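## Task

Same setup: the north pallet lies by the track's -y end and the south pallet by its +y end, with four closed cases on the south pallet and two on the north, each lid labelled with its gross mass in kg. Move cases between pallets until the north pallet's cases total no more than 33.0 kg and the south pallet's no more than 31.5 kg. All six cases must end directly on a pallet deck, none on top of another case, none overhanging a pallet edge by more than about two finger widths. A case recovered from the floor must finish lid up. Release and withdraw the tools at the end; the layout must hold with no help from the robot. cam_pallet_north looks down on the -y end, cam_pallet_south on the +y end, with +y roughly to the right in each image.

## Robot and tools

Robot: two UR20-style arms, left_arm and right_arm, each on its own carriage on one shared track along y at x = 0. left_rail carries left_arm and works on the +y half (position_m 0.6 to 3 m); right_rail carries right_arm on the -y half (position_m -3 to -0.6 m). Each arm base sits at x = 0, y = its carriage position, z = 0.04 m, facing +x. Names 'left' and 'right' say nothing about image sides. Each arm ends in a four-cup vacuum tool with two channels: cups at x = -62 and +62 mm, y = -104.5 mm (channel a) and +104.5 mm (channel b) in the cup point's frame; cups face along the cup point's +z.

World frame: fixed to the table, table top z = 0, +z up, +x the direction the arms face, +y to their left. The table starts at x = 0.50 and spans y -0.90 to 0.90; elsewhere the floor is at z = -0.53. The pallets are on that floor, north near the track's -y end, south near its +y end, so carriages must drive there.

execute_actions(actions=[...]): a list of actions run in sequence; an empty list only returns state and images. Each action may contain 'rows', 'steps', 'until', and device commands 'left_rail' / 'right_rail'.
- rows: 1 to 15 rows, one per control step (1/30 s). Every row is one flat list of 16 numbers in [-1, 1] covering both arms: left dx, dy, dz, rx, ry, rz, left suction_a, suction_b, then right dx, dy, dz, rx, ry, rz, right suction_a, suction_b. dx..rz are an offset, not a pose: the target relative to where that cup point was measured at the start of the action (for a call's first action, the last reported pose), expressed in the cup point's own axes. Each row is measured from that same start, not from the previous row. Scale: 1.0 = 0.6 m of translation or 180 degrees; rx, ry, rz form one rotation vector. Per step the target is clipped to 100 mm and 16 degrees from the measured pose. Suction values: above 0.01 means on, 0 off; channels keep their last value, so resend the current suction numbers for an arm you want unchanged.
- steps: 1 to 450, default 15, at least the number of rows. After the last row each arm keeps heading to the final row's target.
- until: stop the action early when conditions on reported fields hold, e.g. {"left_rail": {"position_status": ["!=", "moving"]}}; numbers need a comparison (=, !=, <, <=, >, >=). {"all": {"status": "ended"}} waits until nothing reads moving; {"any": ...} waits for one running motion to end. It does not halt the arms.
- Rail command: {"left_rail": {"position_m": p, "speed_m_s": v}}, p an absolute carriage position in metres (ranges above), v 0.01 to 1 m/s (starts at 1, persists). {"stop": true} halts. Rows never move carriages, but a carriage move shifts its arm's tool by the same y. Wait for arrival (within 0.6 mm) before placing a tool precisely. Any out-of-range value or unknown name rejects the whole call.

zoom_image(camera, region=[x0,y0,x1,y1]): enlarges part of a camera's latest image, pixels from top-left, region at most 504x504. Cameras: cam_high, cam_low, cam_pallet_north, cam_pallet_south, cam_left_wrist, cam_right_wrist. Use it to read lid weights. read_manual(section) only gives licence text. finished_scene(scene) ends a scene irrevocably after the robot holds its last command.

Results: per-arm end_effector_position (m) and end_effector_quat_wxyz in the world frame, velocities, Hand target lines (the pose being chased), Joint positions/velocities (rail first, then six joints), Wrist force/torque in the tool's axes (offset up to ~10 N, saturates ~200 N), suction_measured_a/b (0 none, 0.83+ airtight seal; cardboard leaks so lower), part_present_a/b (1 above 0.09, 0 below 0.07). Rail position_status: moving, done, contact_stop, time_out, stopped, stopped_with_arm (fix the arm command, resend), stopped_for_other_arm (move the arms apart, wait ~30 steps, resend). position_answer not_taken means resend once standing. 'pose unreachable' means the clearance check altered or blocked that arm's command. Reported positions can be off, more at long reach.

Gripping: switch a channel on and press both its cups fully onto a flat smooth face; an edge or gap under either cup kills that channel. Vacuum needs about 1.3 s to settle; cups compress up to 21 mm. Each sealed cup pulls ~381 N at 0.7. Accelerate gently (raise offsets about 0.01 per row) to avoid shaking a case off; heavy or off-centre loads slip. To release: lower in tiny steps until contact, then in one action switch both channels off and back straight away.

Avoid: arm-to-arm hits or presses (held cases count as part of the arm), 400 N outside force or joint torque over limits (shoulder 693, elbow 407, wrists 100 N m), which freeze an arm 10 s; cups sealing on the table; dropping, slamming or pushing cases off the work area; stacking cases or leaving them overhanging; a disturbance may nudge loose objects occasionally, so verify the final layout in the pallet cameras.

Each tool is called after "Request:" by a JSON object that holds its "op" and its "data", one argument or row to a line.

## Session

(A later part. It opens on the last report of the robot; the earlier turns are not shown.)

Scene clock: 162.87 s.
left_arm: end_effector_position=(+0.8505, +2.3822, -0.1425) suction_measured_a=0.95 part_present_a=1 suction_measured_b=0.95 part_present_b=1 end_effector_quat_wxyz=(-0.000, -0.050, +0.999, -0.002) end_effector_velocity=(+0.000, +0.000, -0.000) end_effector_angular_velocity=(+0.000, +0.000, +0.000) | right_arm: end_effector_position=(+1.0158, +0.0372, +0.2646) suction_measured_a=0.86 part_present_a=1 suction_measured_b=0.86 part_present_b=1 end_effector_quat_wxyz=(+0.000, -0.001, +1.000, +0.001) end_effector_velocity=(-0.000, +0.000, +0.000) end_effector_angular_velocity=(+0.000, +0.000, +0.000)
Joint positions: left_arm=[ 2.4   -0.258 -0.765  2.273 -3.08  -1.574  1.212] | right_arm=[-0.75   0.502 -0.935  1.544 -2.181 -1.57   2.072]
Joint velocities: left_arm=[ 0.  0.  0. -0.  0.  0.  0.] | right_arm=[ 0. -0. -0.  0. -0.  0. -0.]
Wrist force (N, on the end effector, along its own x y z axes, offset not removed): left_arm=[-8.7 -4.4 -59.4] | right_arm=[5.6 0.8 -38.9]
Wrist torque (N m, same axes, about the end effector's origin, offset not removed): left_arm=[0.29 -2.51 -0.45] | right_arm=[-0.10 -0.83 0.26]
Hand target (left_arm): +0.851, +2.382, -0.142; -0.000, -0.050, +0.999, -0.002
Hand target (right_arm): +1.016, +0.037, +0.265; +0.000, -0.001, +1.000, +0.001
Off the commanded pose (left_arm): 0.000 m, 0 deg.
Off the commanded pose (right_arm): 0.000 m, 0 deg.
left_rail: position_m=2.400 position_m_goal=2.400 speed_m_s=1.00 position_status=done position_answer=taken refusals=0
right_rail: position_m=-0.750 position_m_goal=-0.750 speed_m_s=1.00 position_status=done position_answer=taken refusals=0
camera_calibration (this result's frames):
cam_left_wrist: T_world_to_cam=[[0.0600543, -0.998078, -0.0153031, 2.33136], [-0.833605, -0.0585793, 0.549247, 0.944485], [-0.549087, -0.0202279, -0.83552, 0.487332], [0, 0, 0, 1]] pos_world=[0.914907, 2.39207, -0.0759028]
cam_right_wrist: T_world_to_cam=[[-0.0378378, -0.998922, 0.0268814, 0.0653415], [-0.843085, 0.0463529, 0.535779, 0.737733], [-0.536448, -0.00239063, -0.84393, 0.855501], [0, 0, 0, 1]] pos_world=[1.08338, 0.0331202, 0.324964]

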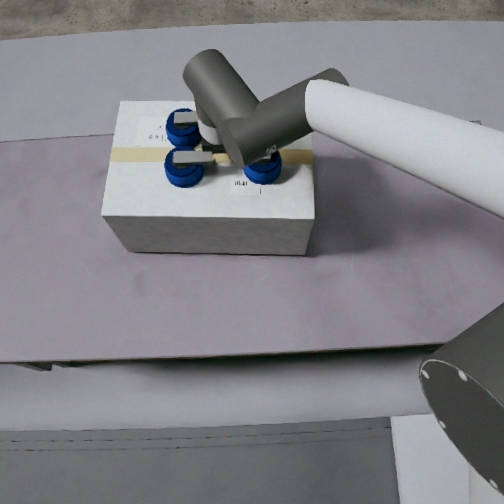

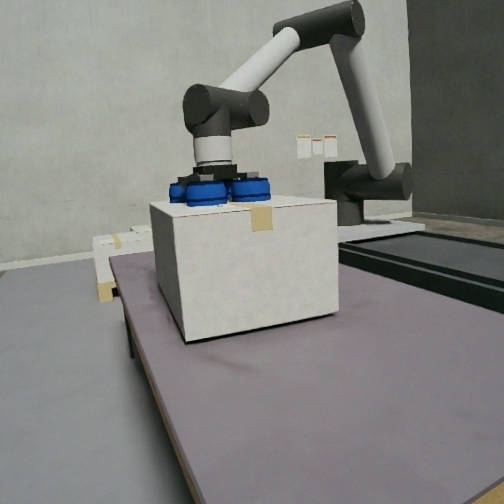

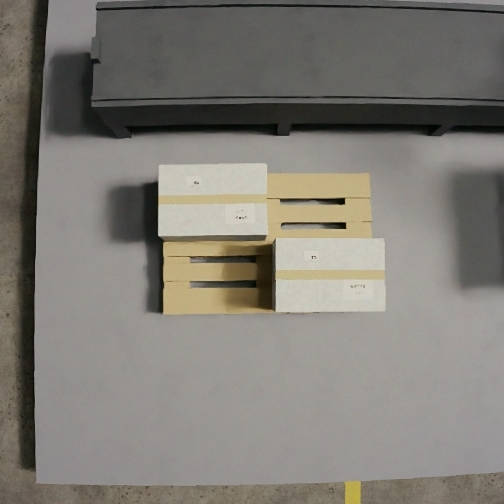

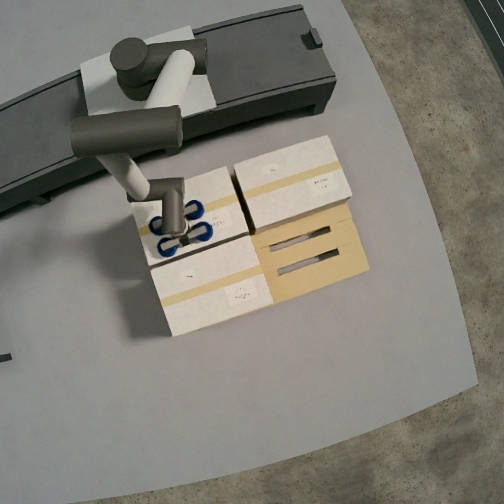

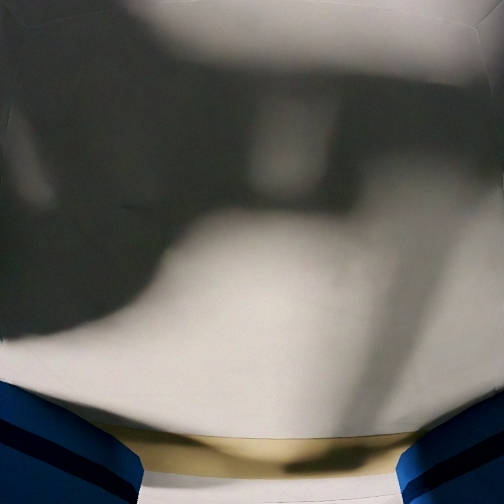

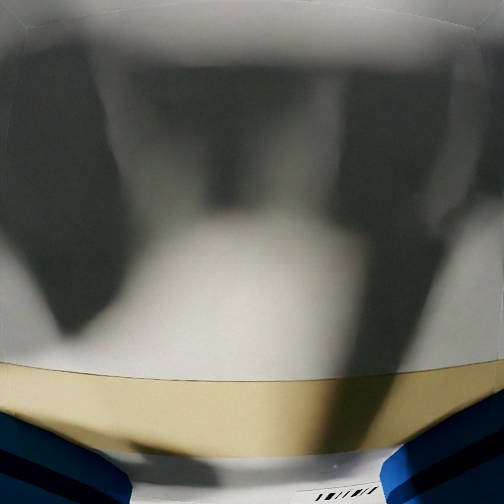

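Request:
{"op": "execute_actions", "data": {
  "actions": [
    {"rows":[[0,0,-0.03,0,0,0,1,1,0,0,-0.02,0,0,0,1,1],[0,0,-0.08,0,0,0,1,1,0,0,-0.05,0,0,0,1,1],[0,0,-0.15,0,0,0,1,1,0,0,-0.09,0,0,0,1,1],[0,0,-0.23,0,0,0,1,1,0,0,-0.13,0,0,0,1,1],[0,0,-0.31,0,0,0.005,1,1,0,0,-0.17,0,0,0,1,1],[0,0,-0.39,0,0,0.01,1,1,0,0,-0.21,0,0,0,1,1],[0,0,-0.47,0,0,0.015,1,1,0,0,-0.25,0,0,0,1,1],[0,0,-0.55,0,0,0.02,1,1,0,0,-0.28,0,0,0,1,1],[0,0,-0.63,0,0,0.025,1,1,0,0,-0.3,0,0,0,1,1],[0,0,-0.71,0,0,0.03,1,1,0,0,-0.3,0,0,0,1,1],[0,0,-0.79,0,0,0.033,1,1,0,0,-0.3,0,0,0,1,1],[0,0,-0.87,0,0,0.033,1,1,0,0,-0.3,0,0,0,1,1],[0,0,-0.93,0,0,0.033,1,1,0,0,-0.3,0,0,0,1,1],[0,0,-0.98,0,0,0.033,1,1,0,0,-0.3,0,0,0,1,1]],"steps":40},
    {"right_rail":{"position_m":-2.6,"speed_m_s":0.7},"steps":200,"until":{"right_rail":{"position_status":["!=","moving"]}}}
  ]
}}

Scene clock: 174.50 s.
left_arm: end_effector_position=(+0.8515, +2.3835, +0.4453) suction_measured_a=0.95 part_present_a=1 suction_measured_b=0.95 part_present_b=1 end_effector_quat_wxyz=(-0.000, +0.001, +1.000, -0.002) end_effector_velocity=(-0.000, -0.000, -0.000) end_effector_angular_velocity=(-0.000, +0.000, +0.000) | right_arm: end_effector_position=(+1.0156, -1.8130, +0.4447) suction_measured_a=0.86 part_present_a=1 suction_measured_b=0.86 part_present_b=1 end_effector_quat_wxyz=(+0.000, -0.001, +1.000, +0.001) end_effector_velocity=(-0.001, +0.001, +0.000) end_effector_angular_velocity=(+0.000, -0.001, +0.001)
Joint positions: left_arm=[ 2.4   -0.256 -1.5    2.085 -2.156 -1.574  1.317] | right_arm=[-2.6    0.502 -1.036  1.439 -1.974 -1.57   2.072]
Joint velocities: left_arm=[ 0.  0.  0. -0.  0. -0. -0.] | right_arm=[ 0.     0.001 -0.     0.    -0.001  0.    -0.   ]
Wrist force (N, on the end effector, along its own x y z axes, offset not removed): left_arm=[-3.5 0.2 -56.6] | right_arm=[-0.2 -2.8 -40.7]
Wrist torque (N m, same axes, about the end effector's origin, offset not removed): left_arm=[0.87 -3.35 -0.57] | right_arm=[0.23 -0.46 0.22]
Hand target (left_arm): +0.852, +2.383, +0.445; -0.000, +0.001, +1.000, -0.002
Hand target (right_arm): +1.016, -1.813, +0.445; +0.000, -0.001, +1.000, +0.001
Off the commanded pose (left_arm): 0.001 m, 0 deg.
Off the commanded pose (right_arm): 0.000 m, 0 deg.
left_rail: position_m=2.400 position_m_goal=2.400 speed_m_s=1.00 position_status=done position_answer=taken refusals=0
right_rail: position_m=-2.600 position_m_goal=-2.600 speed_m_s=0.70 position_status=done position_answer=taken refusals=0
camera_calibration (this result's frames):
cam_left_wrist: T_world_to_cam=[[-0.04355, -0.998935, -0.0152454, 2.43181], [-0.835385, 0.028042, 0.54895, 0.417757], [-0.547938, 0.0366425, -0.835716, 0.842563], [0, 0, 0, 1]] pos_world=[0.916565, 2.38663, 0.51189]
cam_right_wrist: T_world_to_cam=[[-0.0378537, -0.998921, 0.0268984, -1.78768], [-0.843082, 0.0463755, 0.535781, 0.7269], [-0.536451, -0.00239622, -0.843928, 1.00296], [0, 0, 0, 1]] pos_world=[1.0832, -1.81706, 0.50505]

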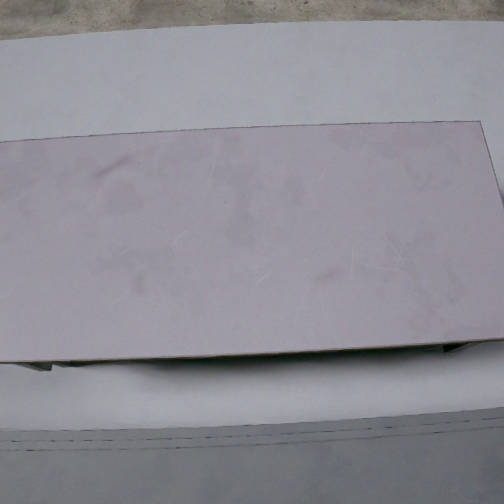

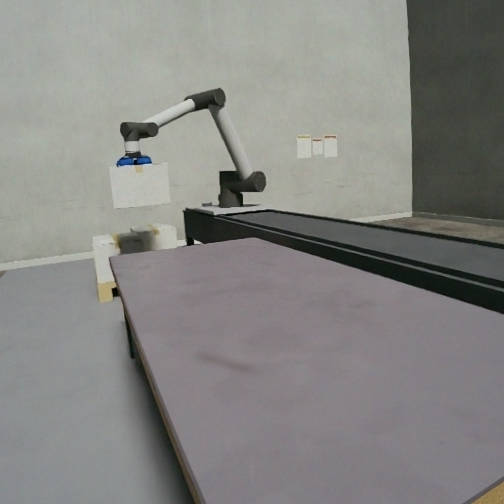

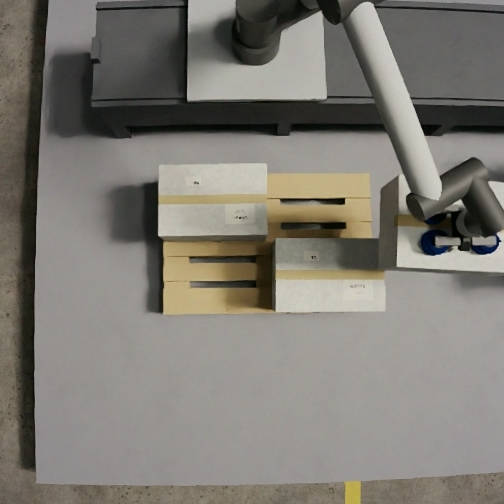

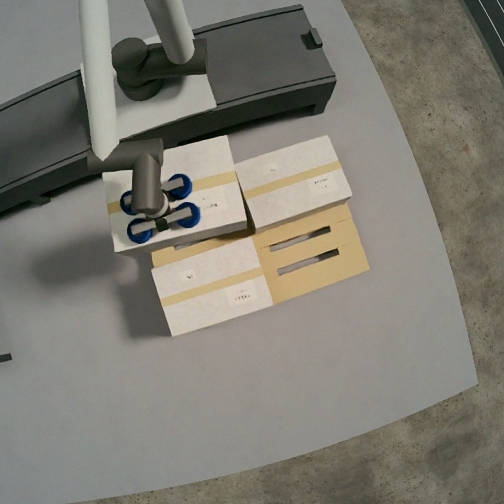

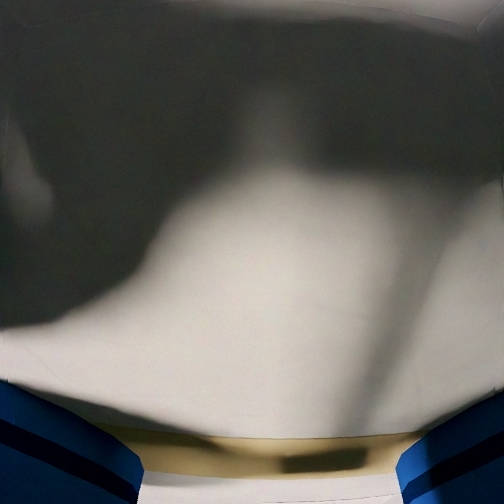

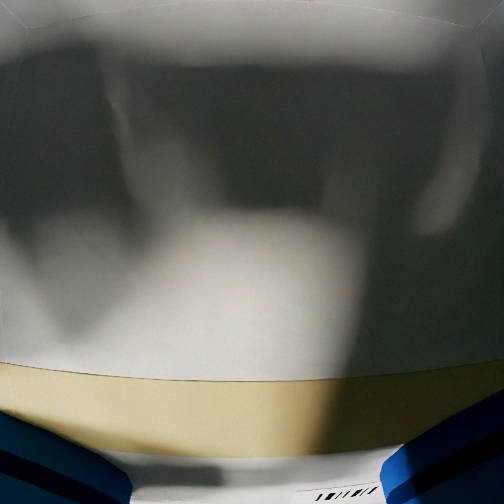

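Request:
{"op": "execute_actions", "data": {
  "actions": [
    {"left_rail":{"position_m":0.6,"speed_m_s":0.7},"rows":[[0,0,0,0,0,0,1,1,0.03,-0.08,0,0,0,0,1,1],[0,0,0,0,0,0,1,1,0.06,-0.16,0,0,0,0,1,1],[0,0,0,0,0,0,1,1,0.1,-0.26,0,0,0,0,1,1],[0,0,0,0,0,0,1,1,0.14,-0.36,0,0,0,0,1,1],[0,0,0,0,0,0,1,1,0.18,-0.46,0,0,0,0,1,1],[0,0,0,0,0,0,1,1,0.22,-0.56,0,0,0,0,1,1],[0,0,0,0,0,0,1,1,0.26,-0.66,0,0,0,0,1,1],[0,0,0,0,0,0,1,1,0.29,-0.74,0,0,0,0,1,1],[0,0,0,0,0,0,1,1,0.31,-0.8,0,0,0,0,1,1]],"steps":200,"until":{"left_rail":{"position_status":["!=","moving"]}}},
    {"rows":[[-0.03,-0.1,0,0,0,0,1,1,0,0,0.08,0,0,0,1,1],[-0.06,-0.2,0,0,0,0,1,1,0,0,0.16,0,0,0,1,1],[-0.09,-0.32,0,0,0,0,1,1,0,0,0.26,0,0,0,1,1],[-0.12,-0.44,0,0,0,0,1,1,0,0,0.36,0,0,0,1,1],[-0.15,-0.56,0,0,0,0,1,1,0,0,0.46,0,0,0,1,1],[-0.18,-0.68,0,0,0,0,1,1,0,0,0.56,0,0,0,1,1],[-0.21,-0.8,0,0,0,0,1,1,0,0,0.66,0,0,0,1,1],[-0.24,-0.9,0,0,0,0,1,1,0,0,0.74,0,0,0,1,1],[-0.25,-0.97,0,0,0,0,1,1,0,0,0.79,0,0,0,1,1]],"steps":40}
  ]
}}

Scene clock: 197.77 s.
left_arm: end_effector_position=(+0.9980, +0.0021, +0.4464) suction_measured_a=0.95 part_present_a=1 suction_measured_b=0.95 part_present_b=1 end_effector_quat_wxyz=(-0.000, +0.001, +1.000, -0.002) end_effector_velocity=(-0.000, +0.000, +0.000) end_effector_angular_velocity=(-0.000, -0.000, -0.000) | right_arm: end_effector_position=(+0.8177, -2.2947, +0.1598) suction_measured_a=0.86 part_present_a=1 suction_measured_b=0.86 part_present_b=1 end_effector_quat_wxyz=(+0.000, -0.001, +1.000, +0.003) end_effector_velocity=(+0.000, -0.000, -0.000) end_effector_angular_velocity=(-0.000, +0.000, -0.000)
Joint positions: left_arm=[ 0.6   -0.712 -1.167  1.644 -2.051 -1.575  0.861] | right_arm=[-2.6    0.123 -1.19   2.23  -2.613 -1.564  1.691]
Joint velocities: left_arm=[ 0. -0. -0.  0. -0. -0.  0.] | right_arm=[ 0. -0.  0. -0. -0. -0.  0.]
Wrist force (N, on the end effector, along its own x y z axes, offset not removed): left_arm=[-5.9 1.9 -53.2] | right_arm=[3.5 2.0 -49.0]
Wrist torque (N m, same axes, about the end effector's origin, offset not removed): left_arm=[0.97 -2.79 -0.22] | right_arm=[-1.40 -1.67 -0.39]
Hand target (left_arm): +0.998, +0.002, +0.446; -0.000, +0.001, +1.000, -0.002
Hand target (right_arm): +0.817, -2.295, +0.159; -0.000, -0.001, +1.000, +0.003
Off the commanded pose (left_arm): 0.002 m, 0 deg.
Off the commanded pose (right_arm): 0.190 m, 0 deg.
FORCE FAULT: contact force on the right arm reached its limit, and that arm stopped for 10 seconds. The contact can be on any part of that arm, not only on its tool. That arm's remaining commands of this call were not run. That arm holds still and accepts commands again. Move the arm away from the contact; if what it grips holds it there, let go first. Pushing or pulling that hard again can fault the arm again.
left_rail: position_m=0.600 position_m_goal=0.600 speed_m_s=0.70 position_status=done position_answer=taken refusals=0
right_rail: position_m=-2.600 position_m_goal=-2.600 speed_m_s=0.70 position_status=done position_answer=taken refusals=0
camera_calibration (this result's frames):
cam_left_wrist: T_world_to_cam=[[-0.0438969, -0.998939, -0.0139078, 0.0590486], [-0.835424, 0.0290702, 0.548837, 0.60638], [-0.54785, 0.0357111, -0.835814, 1.01094], [0, 0, 0, 1]] pos_world=[1.06302, 0.00525644, 0.512978]
cam_right_wrist: T_world_to_cam=[[-0.0364042, -0.99911, 0.0212979, -2.26942], [-0.843418, 0.0421487, 0.535602, 0.725655], [-0.536023, 0.00153511, -0.844202, 0.6639], [0, 0, 0, 1]] pos_world=[0.88528, -2.299, 0.220138]

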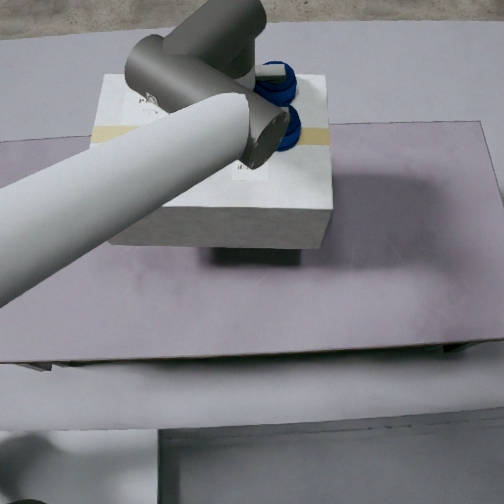

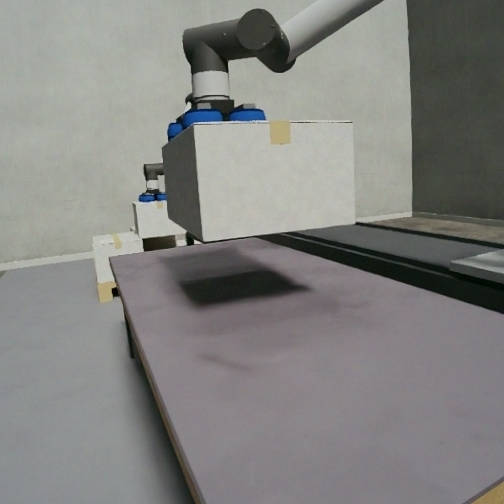

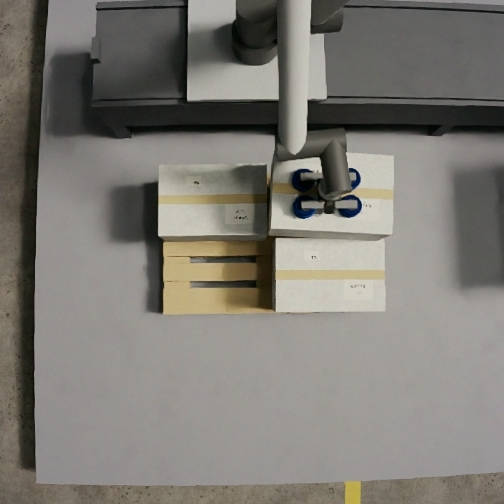

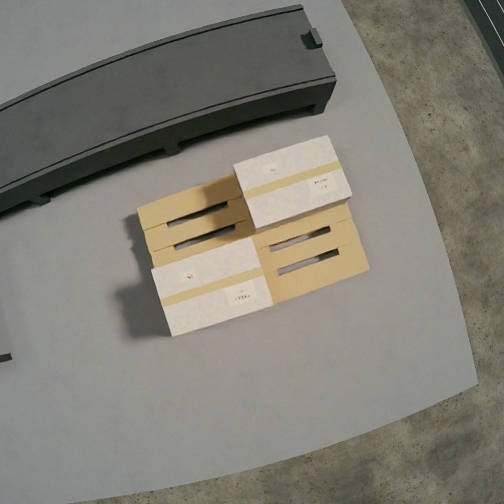

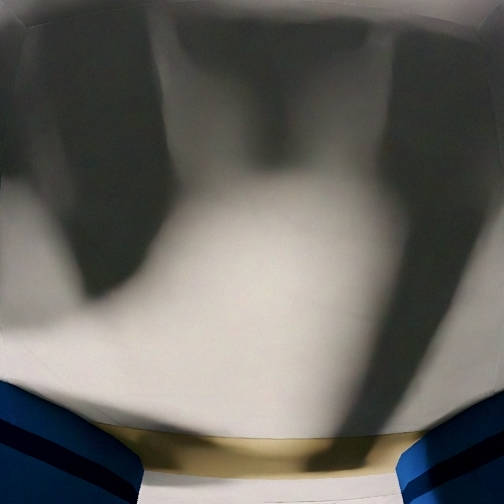

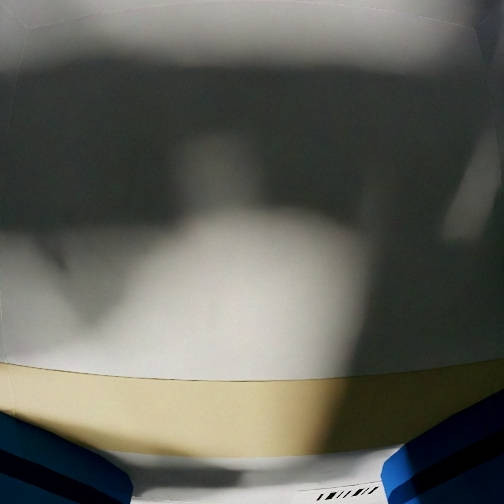

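Request:
{"op": "execute_actions", "data": {
  "actions": [
    {"rows":[[0,0,0.1,0,0,0,1,1,0,0,-0.04,0,0,0,1,1],[0,0,0.2,0,0,0,1,1,-0.01,0.03,-0.04,0,0,0,1,1],[0,0,0.28,0,0,0,1,1,-0.015,0.05,-0.04,0,0,0,1,1],[0,0,0.31,0,0,0,1,1,-0.015,0.05,-0.04,0,0,0,1,1]],"steps":25},
    {"rows":[[0,0,0,0,0,0,1,1,0,0,0.05,0,0,0,1,1],[0,0,0,0,0,0,1,1,0,0,0.1,0,0,0,1,1],[0,0,0,0,0,0,1,1,0,0,0.15,0,0,0,1,1],[0,0,0,0,0,0,1,1,0,0,0.2,0,0,0,1,1],[0,0,0,0,0,0,1,1,0,0,0.25,0,0,0,1,1],[0,0,0,0,0,0,1,1,0,0,0.3,0,0,0,1,1],[0,0,0,0,0,0,1,1,0,0,0.35,0,0,0,1,1]],"steps":30}
  ]
}}

Scene clock: 220.63 s.
left_arm: end_effector_position=(+0.9975, +0.0015, +0.2618) suction_measured_a=0.95 part_present_a=1 suction_measured_b=0.95 part_present_b=1 end_effector_quat_wxyz=(-0.000, +0.002, +1.000, -0.002) end_effector_velocity=(-0.000, -0.000, +0.000) end_effector_angular_velocity=(-0.000, -0.000, -0.000) | right_arm: end_effector_position=(+0.8292, -2.2644, +0.1600) suction_measured_a=0.86 part_present_a=1 suction_measured_b=0.86 part_present_b=1 end_effector_quat_wxyz=(+0.005, -0.002, +1.000, +0.004) end_effector_velocity=(+0.000, -0.000, -0.000) end_effector_angular_velocity=(-0.000, +0.000, -0.000)
Joint positions: left_arm=[ 0.6   -0.713 -1.047  1.753 -2.279 -1.575  0.861] | right_arm=[-2.6    0.156 -1.174  2.203 -2.612 -1.565  1.724]
Joint velocities: left_arm=[ 0. -0. -0.  0.  0. -0.  0.] | right_arm=[ 0.  0.  0. -0. -0. -0.  0.]
Wrist force (N, on the end effector, along its own x y z axes, offset not removed): left_arm=[-8.4 -1.5 -59.3] | right_arm=[2.0 0.5 -50.2]
Wrist torque (N m, same axes, about the end effector's origin, offset not removed): left_arm=[0.43 -2.54 -0.41] | right_arm=[2.69 -1.14 1.26]
Hand target (left_arm): +0.997, +0.001, +0.262; -0.000, +0.002, +1.000, -0.002
Hand target (right_arm): +0.829, -2.265, +0.160; +0.005, -0.002, +1.000, +0.004
Off the commanded pose (left_arm): 0.000 m, 0 deg.
Off the commanded pose (right_arm): 0.186 m, 1 deg.
FORCE FAULT: contact force on the right arm reached its limit, and that arm stopped for 10 seconds. The contact can be on any part of that arm, not only on its tool. That arm's remaining commands of this call were not run. That arm holds still and accepts commands again. Move the arm away from the contact; if what it grips holds it there, let go first. Pushing or pulling that hard again can fault the arm again.
left_rail: position_m=0.600 position_m_goal=0.600 speed_m_s=0.70 position_status=done position_answer=taken refusals=0
right_rail: position_m=-2.600 position_m_goal=-2.600 speed_m_s=0.70 position_status=done position_answer=taken refusals=0
camera_calibration (this result's frames):
cam_left_wrist: T_world_to_cam=[[-0.0439366, -0.998937, -0.0139593, 0.0559094], [-0.835248, 0.0290638, 0.549104, 0.707002], [-0.548115, 0.0357852, -0.835637, 0.856662], [0, 0, 0, 1]] pos_world=[1.06253, 0.00464591, 0.328421]
cam_right_wrist: T_world_to_cam=[[-0.0362909, -0.999143, 0.0199025, -2.23869], [-0.84842, 0.041328, 0.527708, 0.737492], [-0.528079, 0.00226534, -0.849192, 0.666014], [0, 0, 0, 1]] pos_world=[0.896167, -2.26876, 0.220949]

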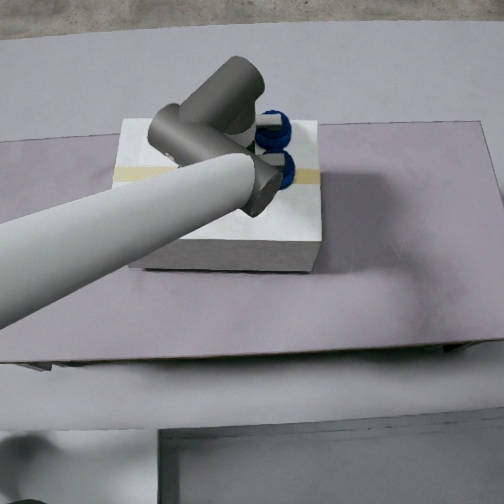

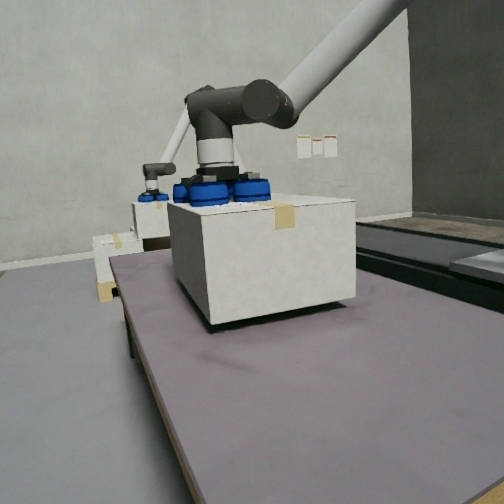

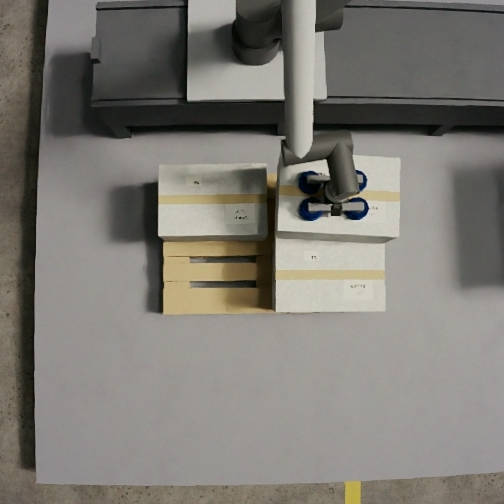

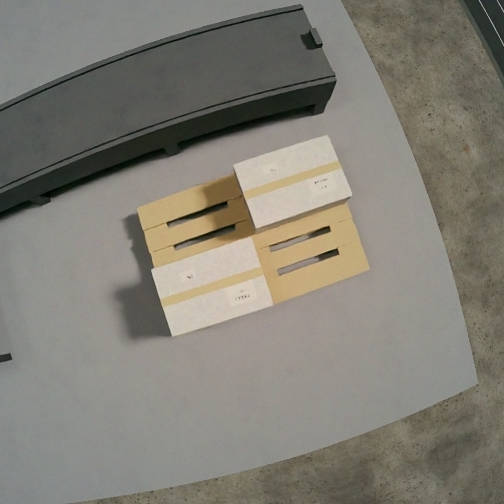

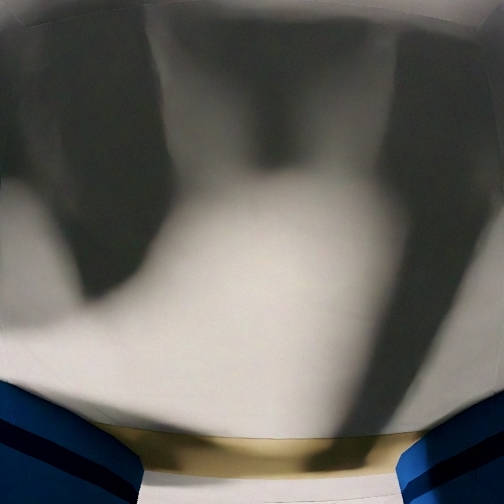

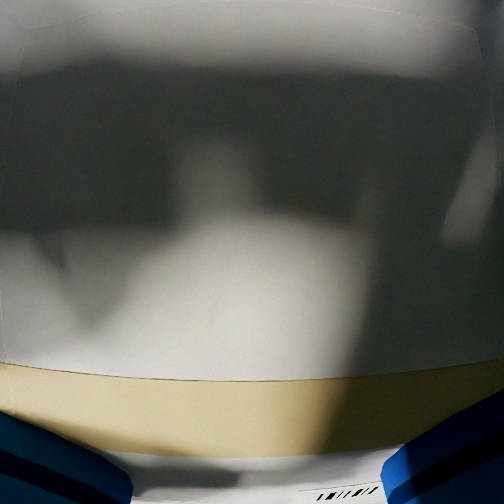

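Request:
{"op": "execute_actions", "data": {
  "actions": [
    {"rows":[[0,0,0.005,0,0,0,1,1,0,0,-0.04,0,0,0,1,1],[0,0,0.01,0,0,0,1,1,0.04,0,-0.04,0,0,0,1,1],[0,0,-0.05,0,0,0,0,0,0.07,0,-0.04,0,0,0,1,1],[0,0,-0.15,0,0,0,0,0,0.07,0,-0.04,0,0,0,1,1],[0,0,-0.3,0,0,0,0,0,0.07,0,-0.04,0,0,0,1,1]],"steps":25},
    {"left_rail":{"position_m":1.8},"rows":[[0,0,0,0,0,0,0,0,0,0,0.05,0,0,0,1,1],[0,0,0,0,0,0,0,0,0,0,0.1,0,0,0,1,1],[0,0,0,0,0,0,0,0,0,0,0.15,0,0,0,1,1],[0,0,0,0,0,0,0,0,0,0,0.2,0,0,0,1,1],[0,0,0,0,0,0,0,0,0,0,0.25,0,0,0,1,1],[0,0,0,0,0,0,0,0,0,0,0.3,0,0,0,1,1],[0,0,0,0,0,0,0,0,0,0,0.35,0,0,0,1,1]],"steps":30}
  ]
}}

Scene clock: 230.10 s.
left_arm: end_effector_position=(+0.9977, +0.5523, +0.4395) suction_measured_a=0.00 part_present_a=0 suction_measured_b=0.00 part_present_b=0 end_effector_quat_wxyz=(-0.000, +0.002, +1.000, -0.003) end_effector_velocity=(+0.000, +0.700, -0.000) end_effector_angular_velocity=(+0.000, +0.000, +0.000) | right_arm: end_effector_position=(+0.7890, -2.2633, -0.0258) suction_measured_a=0.86 part_present_a=1 suction_measured_b=0.86 part_present_b=1 end_effector_quat_wxyz=(+0.005, -0.001, +1.000, +0.004) end_effector_velocity=(+0.002, +0.001, -0.007) end_effector_angular_velocity=(+0.001, -0.003, +0.000)
Joint positions: left_arm=[ 1.15  -0.713 -1.164  1.65  -2.06  -1.575  0.861] | right_arm=[-2.6    0.165 -0.938  2.286 -2.929 -1.565  1.732]
Joint velocities: left_arm=[ 0.7  0.   0.   0.  -0.  -0.  -0. ] | right_arm=[ 0.     0.     0.012 -0.003 -0.012  0.     0.   ]
Wrist force (N, on the end effector, along its own x y z axes, offset not removed): left_arm=[-1.2 -5.5 -3.4] | right_arm=[1.7 3.6 -35.4]
Wrist torque (N m, same axes, about the end effector's origin, offset not removed): left_arm=[-0.22 0.57 -0.50] | right_arm=[0.17 -0.70 0.10]
Hand target (left_arm): +0.998, +0.591, +0.439; -0.000, +0.002, +1.000, -0.003
Hand target (right_arm): +0.789, -2.263, -0.027; +0.005, -0.002, +1.000, +0.004
Off the commanded pose (left_arm): 0.000 m, 0 deg.
Off the commanded pose (right_arm): 0.001 m, 0 deg.
left_rail: position_m=1.150 position_m_goal=1.800 speed_m_s=0.70 position_status=moving position_answer=taken refusals=0
right_rail: position_m=-2.600 position_m_goal=-2.600 speed_m_s=0.70 position_status=done position_answer=taken refusals=0
camera_calibration (this result's frames):
cam_left_wrist: T_world_to_cam=[[-0.0439352, -0.998942, -0.0136182, 0.6085], [-0.835472, 0.0292646, 0.548753, 0.593903], [-0.547773, 0.0354872, -0.835874, 0.985485], [0, 0, 0, 1]] pos_world=[1.06275, 0.555503, 0.506122]
cam_right_wrist: T_world_to_cam=[[-0.0362984, -0.999141, 0.0199783, -2.23534], [-0.848261, 0.0413738, 0.52796, 0.801372], [-0.528333, 0.00221725, -0.849034, 0.487117], [0, 0, 0, 1]] pos_world=[0.855993, -2.26766, 0.0351453]

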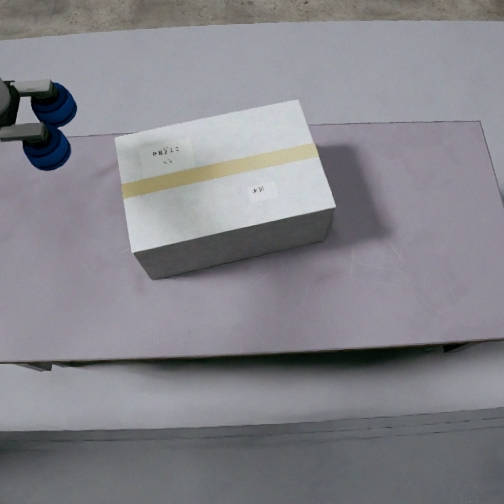

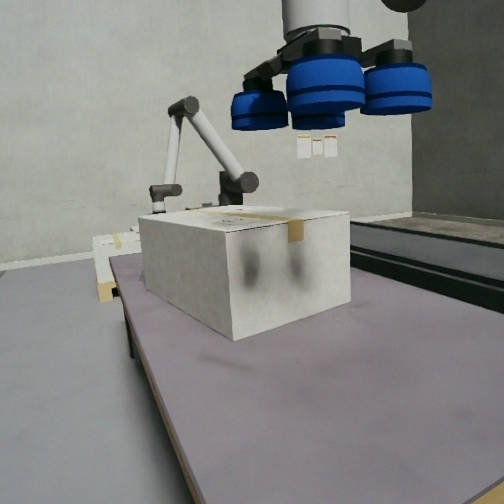

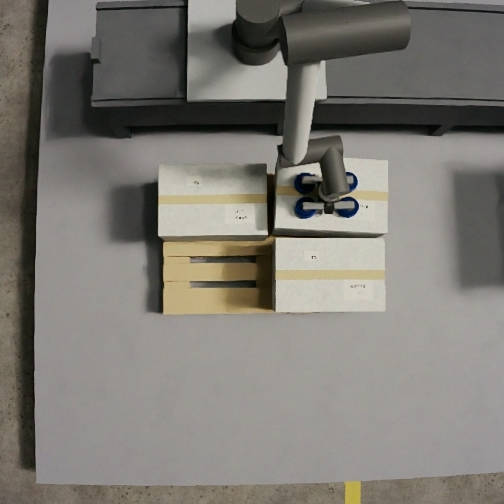

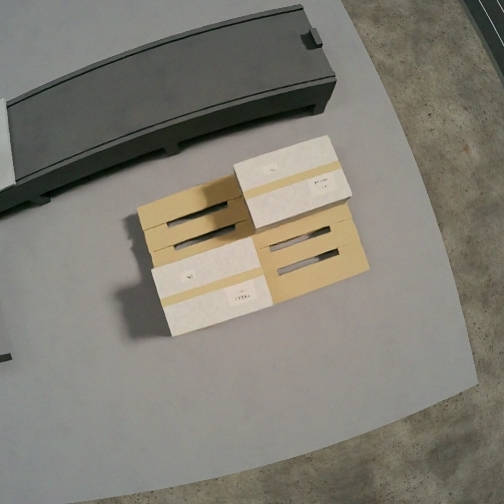

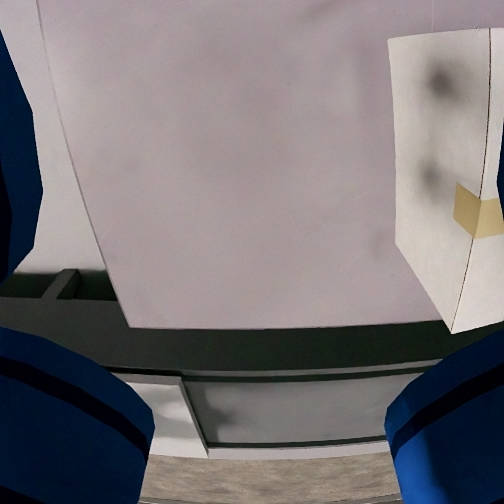

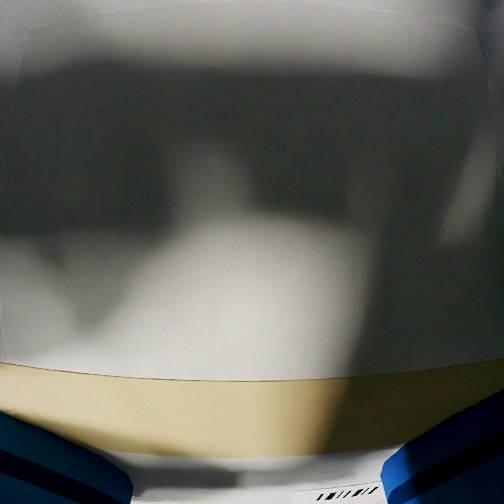

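Request:
{"op": "execute_actions", "data": {
  "actions": "[{\"rows\":[[0,0,0,0,0,0,0,0,0,0,0.04,0,0,0,1,1],[0,0,0,0,0,0,0,0,0,0,0.08,0,0,0,1,1],[0,0,0,0,0,0,0,0,0,0,0.12,0,0,0,1,1],[0,0,0,0and,0,0,0,0,0,0,0.14,0,0,0,1,1]],\"steps\":20}]"
}}

Request:
{"op": "execute_actions", "data": {
  "actions": [
    {"rows":[[0,0,0,0,0,0,0,0,0,0,0.04,0,0,0,1,1],[0,0,0,0,0,0,0,0,0,0,0.08,0,0,0,1,1],[0,0,0,0,0,0,0,0,0,0,0.12,0,0,0,1,1],[0,0,0,0,0,0,0,0,0,0,0.14,0,0,0,1,1]],"steps":20},
    {"rows":[[0,0,0,0,0,0,0,0,0,0,-0.02,0,0,0,0,0],[0,0,0,0,0,0,0,0,0,0,-0.1,0,0,0,0,0],[0,0,0,0,0,0,0,0,0,0,-0.3,0,0,0,0,0],[0,0,0,0,0,0,0,0,0,0,-0.6,0,0,0,0,0],[0,0,0,0,0,0,0,0,0,0,-0.95,0,0,0,0,0]],"steps":35},
    {"right_rail":{"position_m":-0.75,"speed_m_s":1},"steps":200,"until":{"right_rail":{"position_status":["!=","moving"]}}},
    {"rows":[[0,0,0,0,0,0,0,0,-0.35,0.68,0,0,0,-0.055,0,0]],"steps":40}
  ]
}}


Scene clock: 245.00 s.
left_arm: end_effector_position=(+0.9977, +1.2021, +0.4394) suction_measured_a=0.00 part_present_a=0 suction_measured_b=0.00 part_present_b=0 end_effector_quat_wxyz=(-0.000, +0.002, +1.000, -0.002) end_effector_velocity=(-0.000, +0.000, +0.000) end_effector_angular_velocity=(-0.000, -0.000, +0.000) | right_arm: end_effector_position=(+0.9895, -0.0117, +0.4665) suction_measured_a=0.00 part_present_a=0 suction_measured_b=0.00 part_present_b=0 end_effector_quat_wxyz=(+0.005, -0.088, +0.996, +0.004) end_effector_velocity=(+0.023, +0.027, +0.002) end_effector_angular_velocity=(-0.004, +0.004, -0.001)
Joint positions: left_arm=[ 1.8   -0.713 -1.163  1.65  -2.06  -1.575  0.861] | right_arm=[-0.75   0.477 -1.104  1.518 -1.997 -1.568  1.872]
Joint velocities: left_arm=[ 0. -0. -0.  0. -0.  0. -0.] | right_arm=[ 0.     0.011  0.038 -0.063  0.031 -0.002  0.013]
Wrist force (N, on the end effector, along its own x y z axes, offset not removed): left_arm=[-6.2 -2.1 -5.3] | right_arm=[1.0 6.7 -0.5]
Wrist torque (N m, same axes, about the end effector's origin, offset not removed): left_arm=[0.27 1.30 -0.61] | right_arm=[1.44 0.16 0.29]
Hand target (left_arm): +0.998, +1.202, +0.439; -0.000, +0.002, +1.000, -0.002
Hand target (right_arm): +0.993, -0.008, +0.467; +0.005, -0.088, +0.996, +0.003
Off the commanded pose (left_arm): 0.000 m, 0 deg.
Off the commanded pose (right_arm): 0.005 m, 0 deg.
left_rail: position_m=1.800 position_m_goal=1.800 speed_m_s=0.70 position_status=done position_answer=taken refusals=0
right_rail: position_m=-0.750 position_m_goal=-0.750 speed_m_s=1.00 position_status=done position_answer=taken refusals=0
camera_calibration (this result's frames):
cam_left_wrist: T_world_to_cam=[[-0.043936, -0.998941, -0.0136634, 1.2576], [-0.835442, 0.0292385, 0.5488, 0.574926], [-0.54782, 0.035527, -0.835842, 0.962344], [0, 0, 0, 1]] pos_world=[1.06276, 1.20527, 0.506031]
cam_right_wrist: T_world_to_cam=[[0.136146, -0.990458, 0.0213635, -0.159383], [-0.843598, -0.104599, 0.52669, 0.612656], [-0.51943, -0.0897292, -0.849789, 0.996568], [0, 0, 0, 1]] pos_world=[1.05618, -0.00435779, 0.527598]

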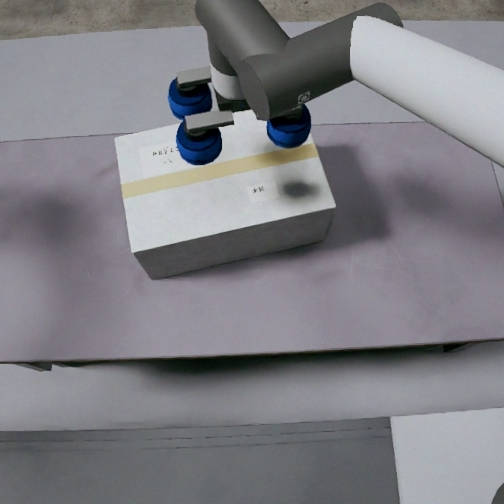

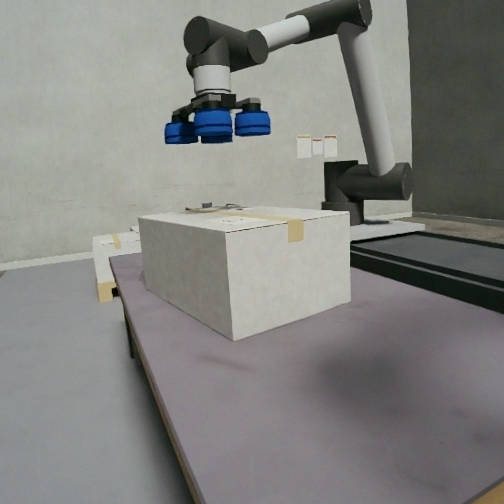

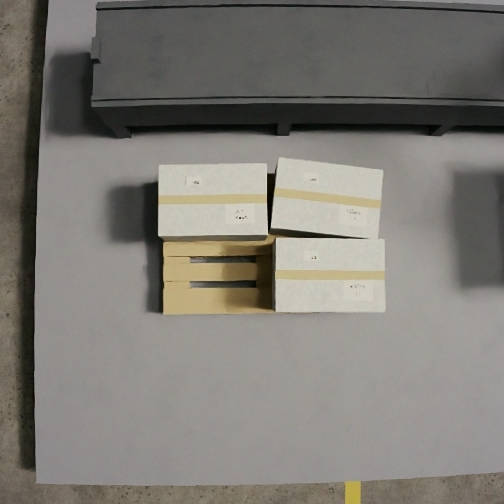

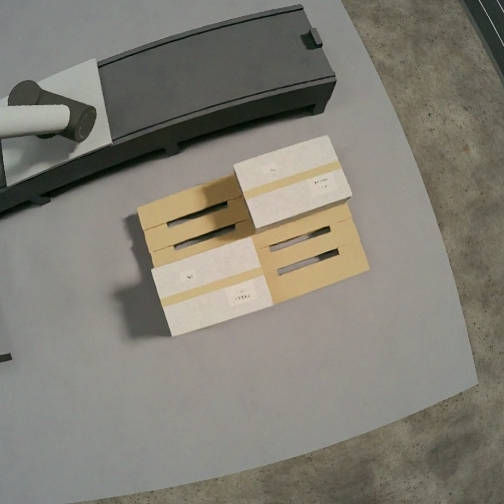

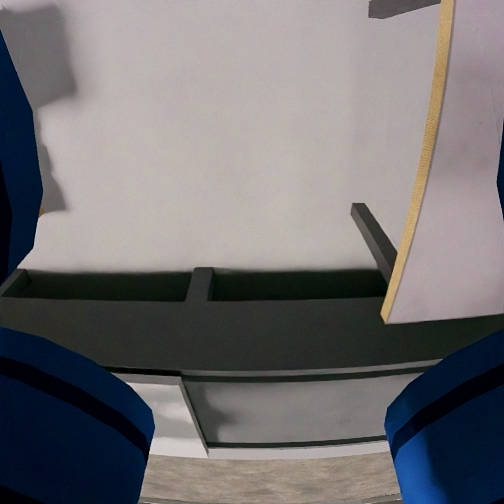

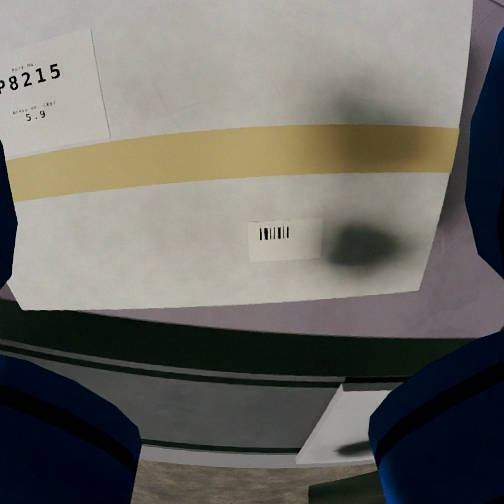

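Request:
{"op": "execute_actions", "data": {
  "actions": [
    {"rows":[[0,0,0,0,0,0,0,0,0,0,0.1,0,0,0,1,1],[0,0,0,0,0,0,0,0,0,0,0.2,0,0,0,1,1],[0,0,0,0,0,0,0,0,0,0,0.28,0,0,0,1,1],[0,0,0,0,0,0,0,0,0,0,0.32,0,0,0,1,1],[0,0,0,0,0,0,0,0,0,0,0.338,0,0,0,1,1]],"steps":45}
  ]
}}

Scene clock: 251.17 s.
left_arm: end_effector_position=(+0.9977, +1.2021, +0.4394) suction_measured_a=0.00 part_present_a=0 suction_measured_b=0.00 part_present_b=0 end_effector_quat_wxyz=(-0.000, +0.002, +1.000, -0.002) end_effector_velocity=(-0.000, +0.000, +0.000) end_effector_angular_velocity=(-0.000, -0.000, +0.000) | right_arm: end_effector_position=(+0.9917, -0.0102, +0.2637) suction_measured_a=0.00 part_present_a=0 suction_measured_b=0.00 part_present_b=0 end_effector_quat_wxyz=(+0.005, -0.088, +0.996, +0.004) end_effector_velocity=(+0.000, +0.000, -0.000) end_effector_angular_velocity=(-0.000, +0.000, +0.000)
Joint positions: left_arm=[ 1.8   -0.713 -1.163  1.65  -2.06  -1.575  0.861] | right_arm=[-0.75   0.477 -0.981  1.635 -2.237 -1.568  1.872]
Joint velocities: left_arm=[ 0.  0. -0.  0. -0. -0. -0.] | right_arm=[ 0. -0.  0.  0. -0. -0. -0.]
Wrist force (N, on the end effector, along its own x y z axes, offset not removed): left_arm=[-6.2 -4.4 -0.8] | right_arm=[0.5 7.7 1.5]
Wrist torque (N m, same axes, about the end effector's origin, offset not removed): left_arm=[-0.19 1.29 -0.40] | right_arm=[1.66 0.22 0.21]
Hand target (left_arm): +0.998, +1.202, +0.439; -0.000, +0.002, +1.000, -0.002
Hand target (right_arm): +0.992, -0.010, +0.264; +0.005, -0.088, +0.996, +0.004
Off the commanded pose (left_arm): 0.000 m, 0 deg.
Off the commanded pose (right_arm): 0.000 m, 0 deg.
left_rail: position_m=1.800 position_m_goal=1.800 speed_m_s=0.70 position_status=done position_answer=taken refusals=0
right_rail: position_m=-0.750 position_m_goal=-0.750 speed_m_s=1.00 position_status=done position_answer=taken refusals=0
camera_calibration (this result's frames):
cam_left_wrist: T_world_to_cam=[[-0.043936, -0.998941, -0.0136634, 1.2576], [-0.835442, 0.0292384, 0.5488, 0.574926], [-0.547819, 0.0355271, -0.835842, 0.962344], [0, 0, 0, 1]] pos_world=[1.06276, 1.20527, 0.506031]
cam_right_wrist: T_world_to_cam=[[0.136159, -0.990457, 0.021358, -0.153863], [-0.843605, -0.104614, 0.526675, 0.7215], [-0.519415, -0.0897294, -0.849798, 0.825435], [0, 0, 0, 1]] pos_world=[1.05835, -0.00284978, 0.324743]

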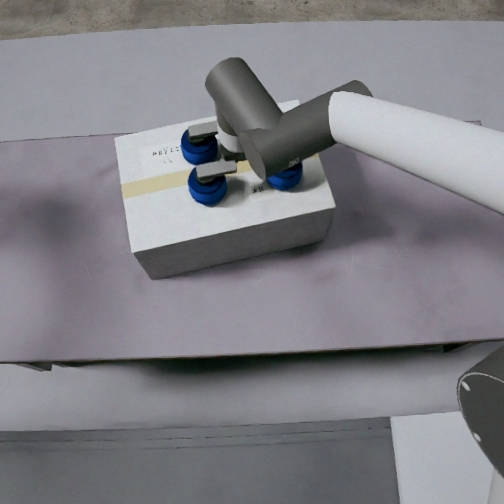

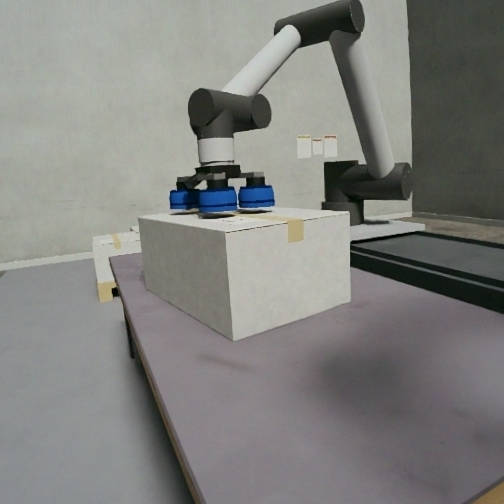

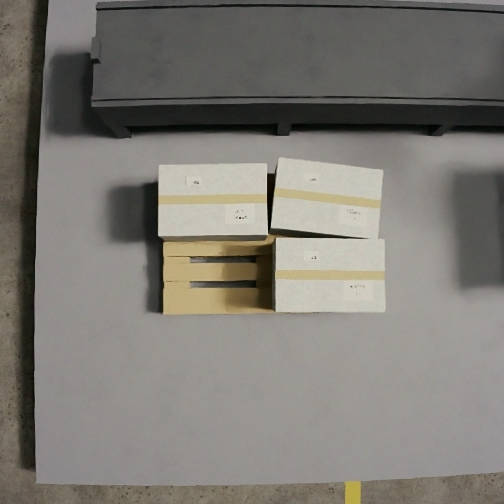

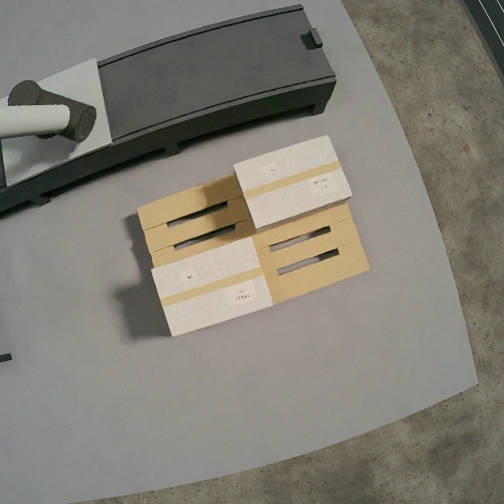

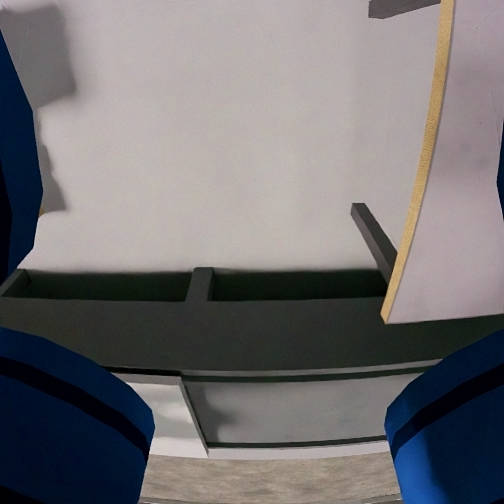

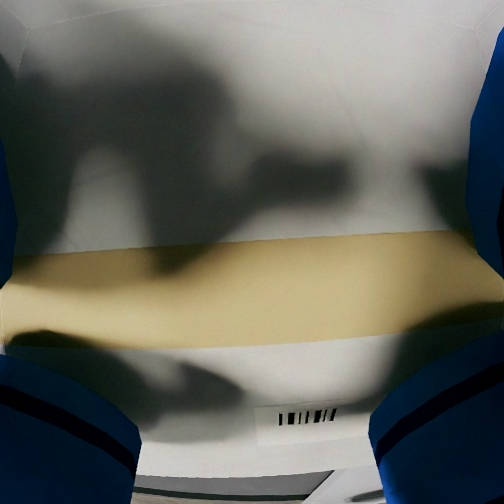

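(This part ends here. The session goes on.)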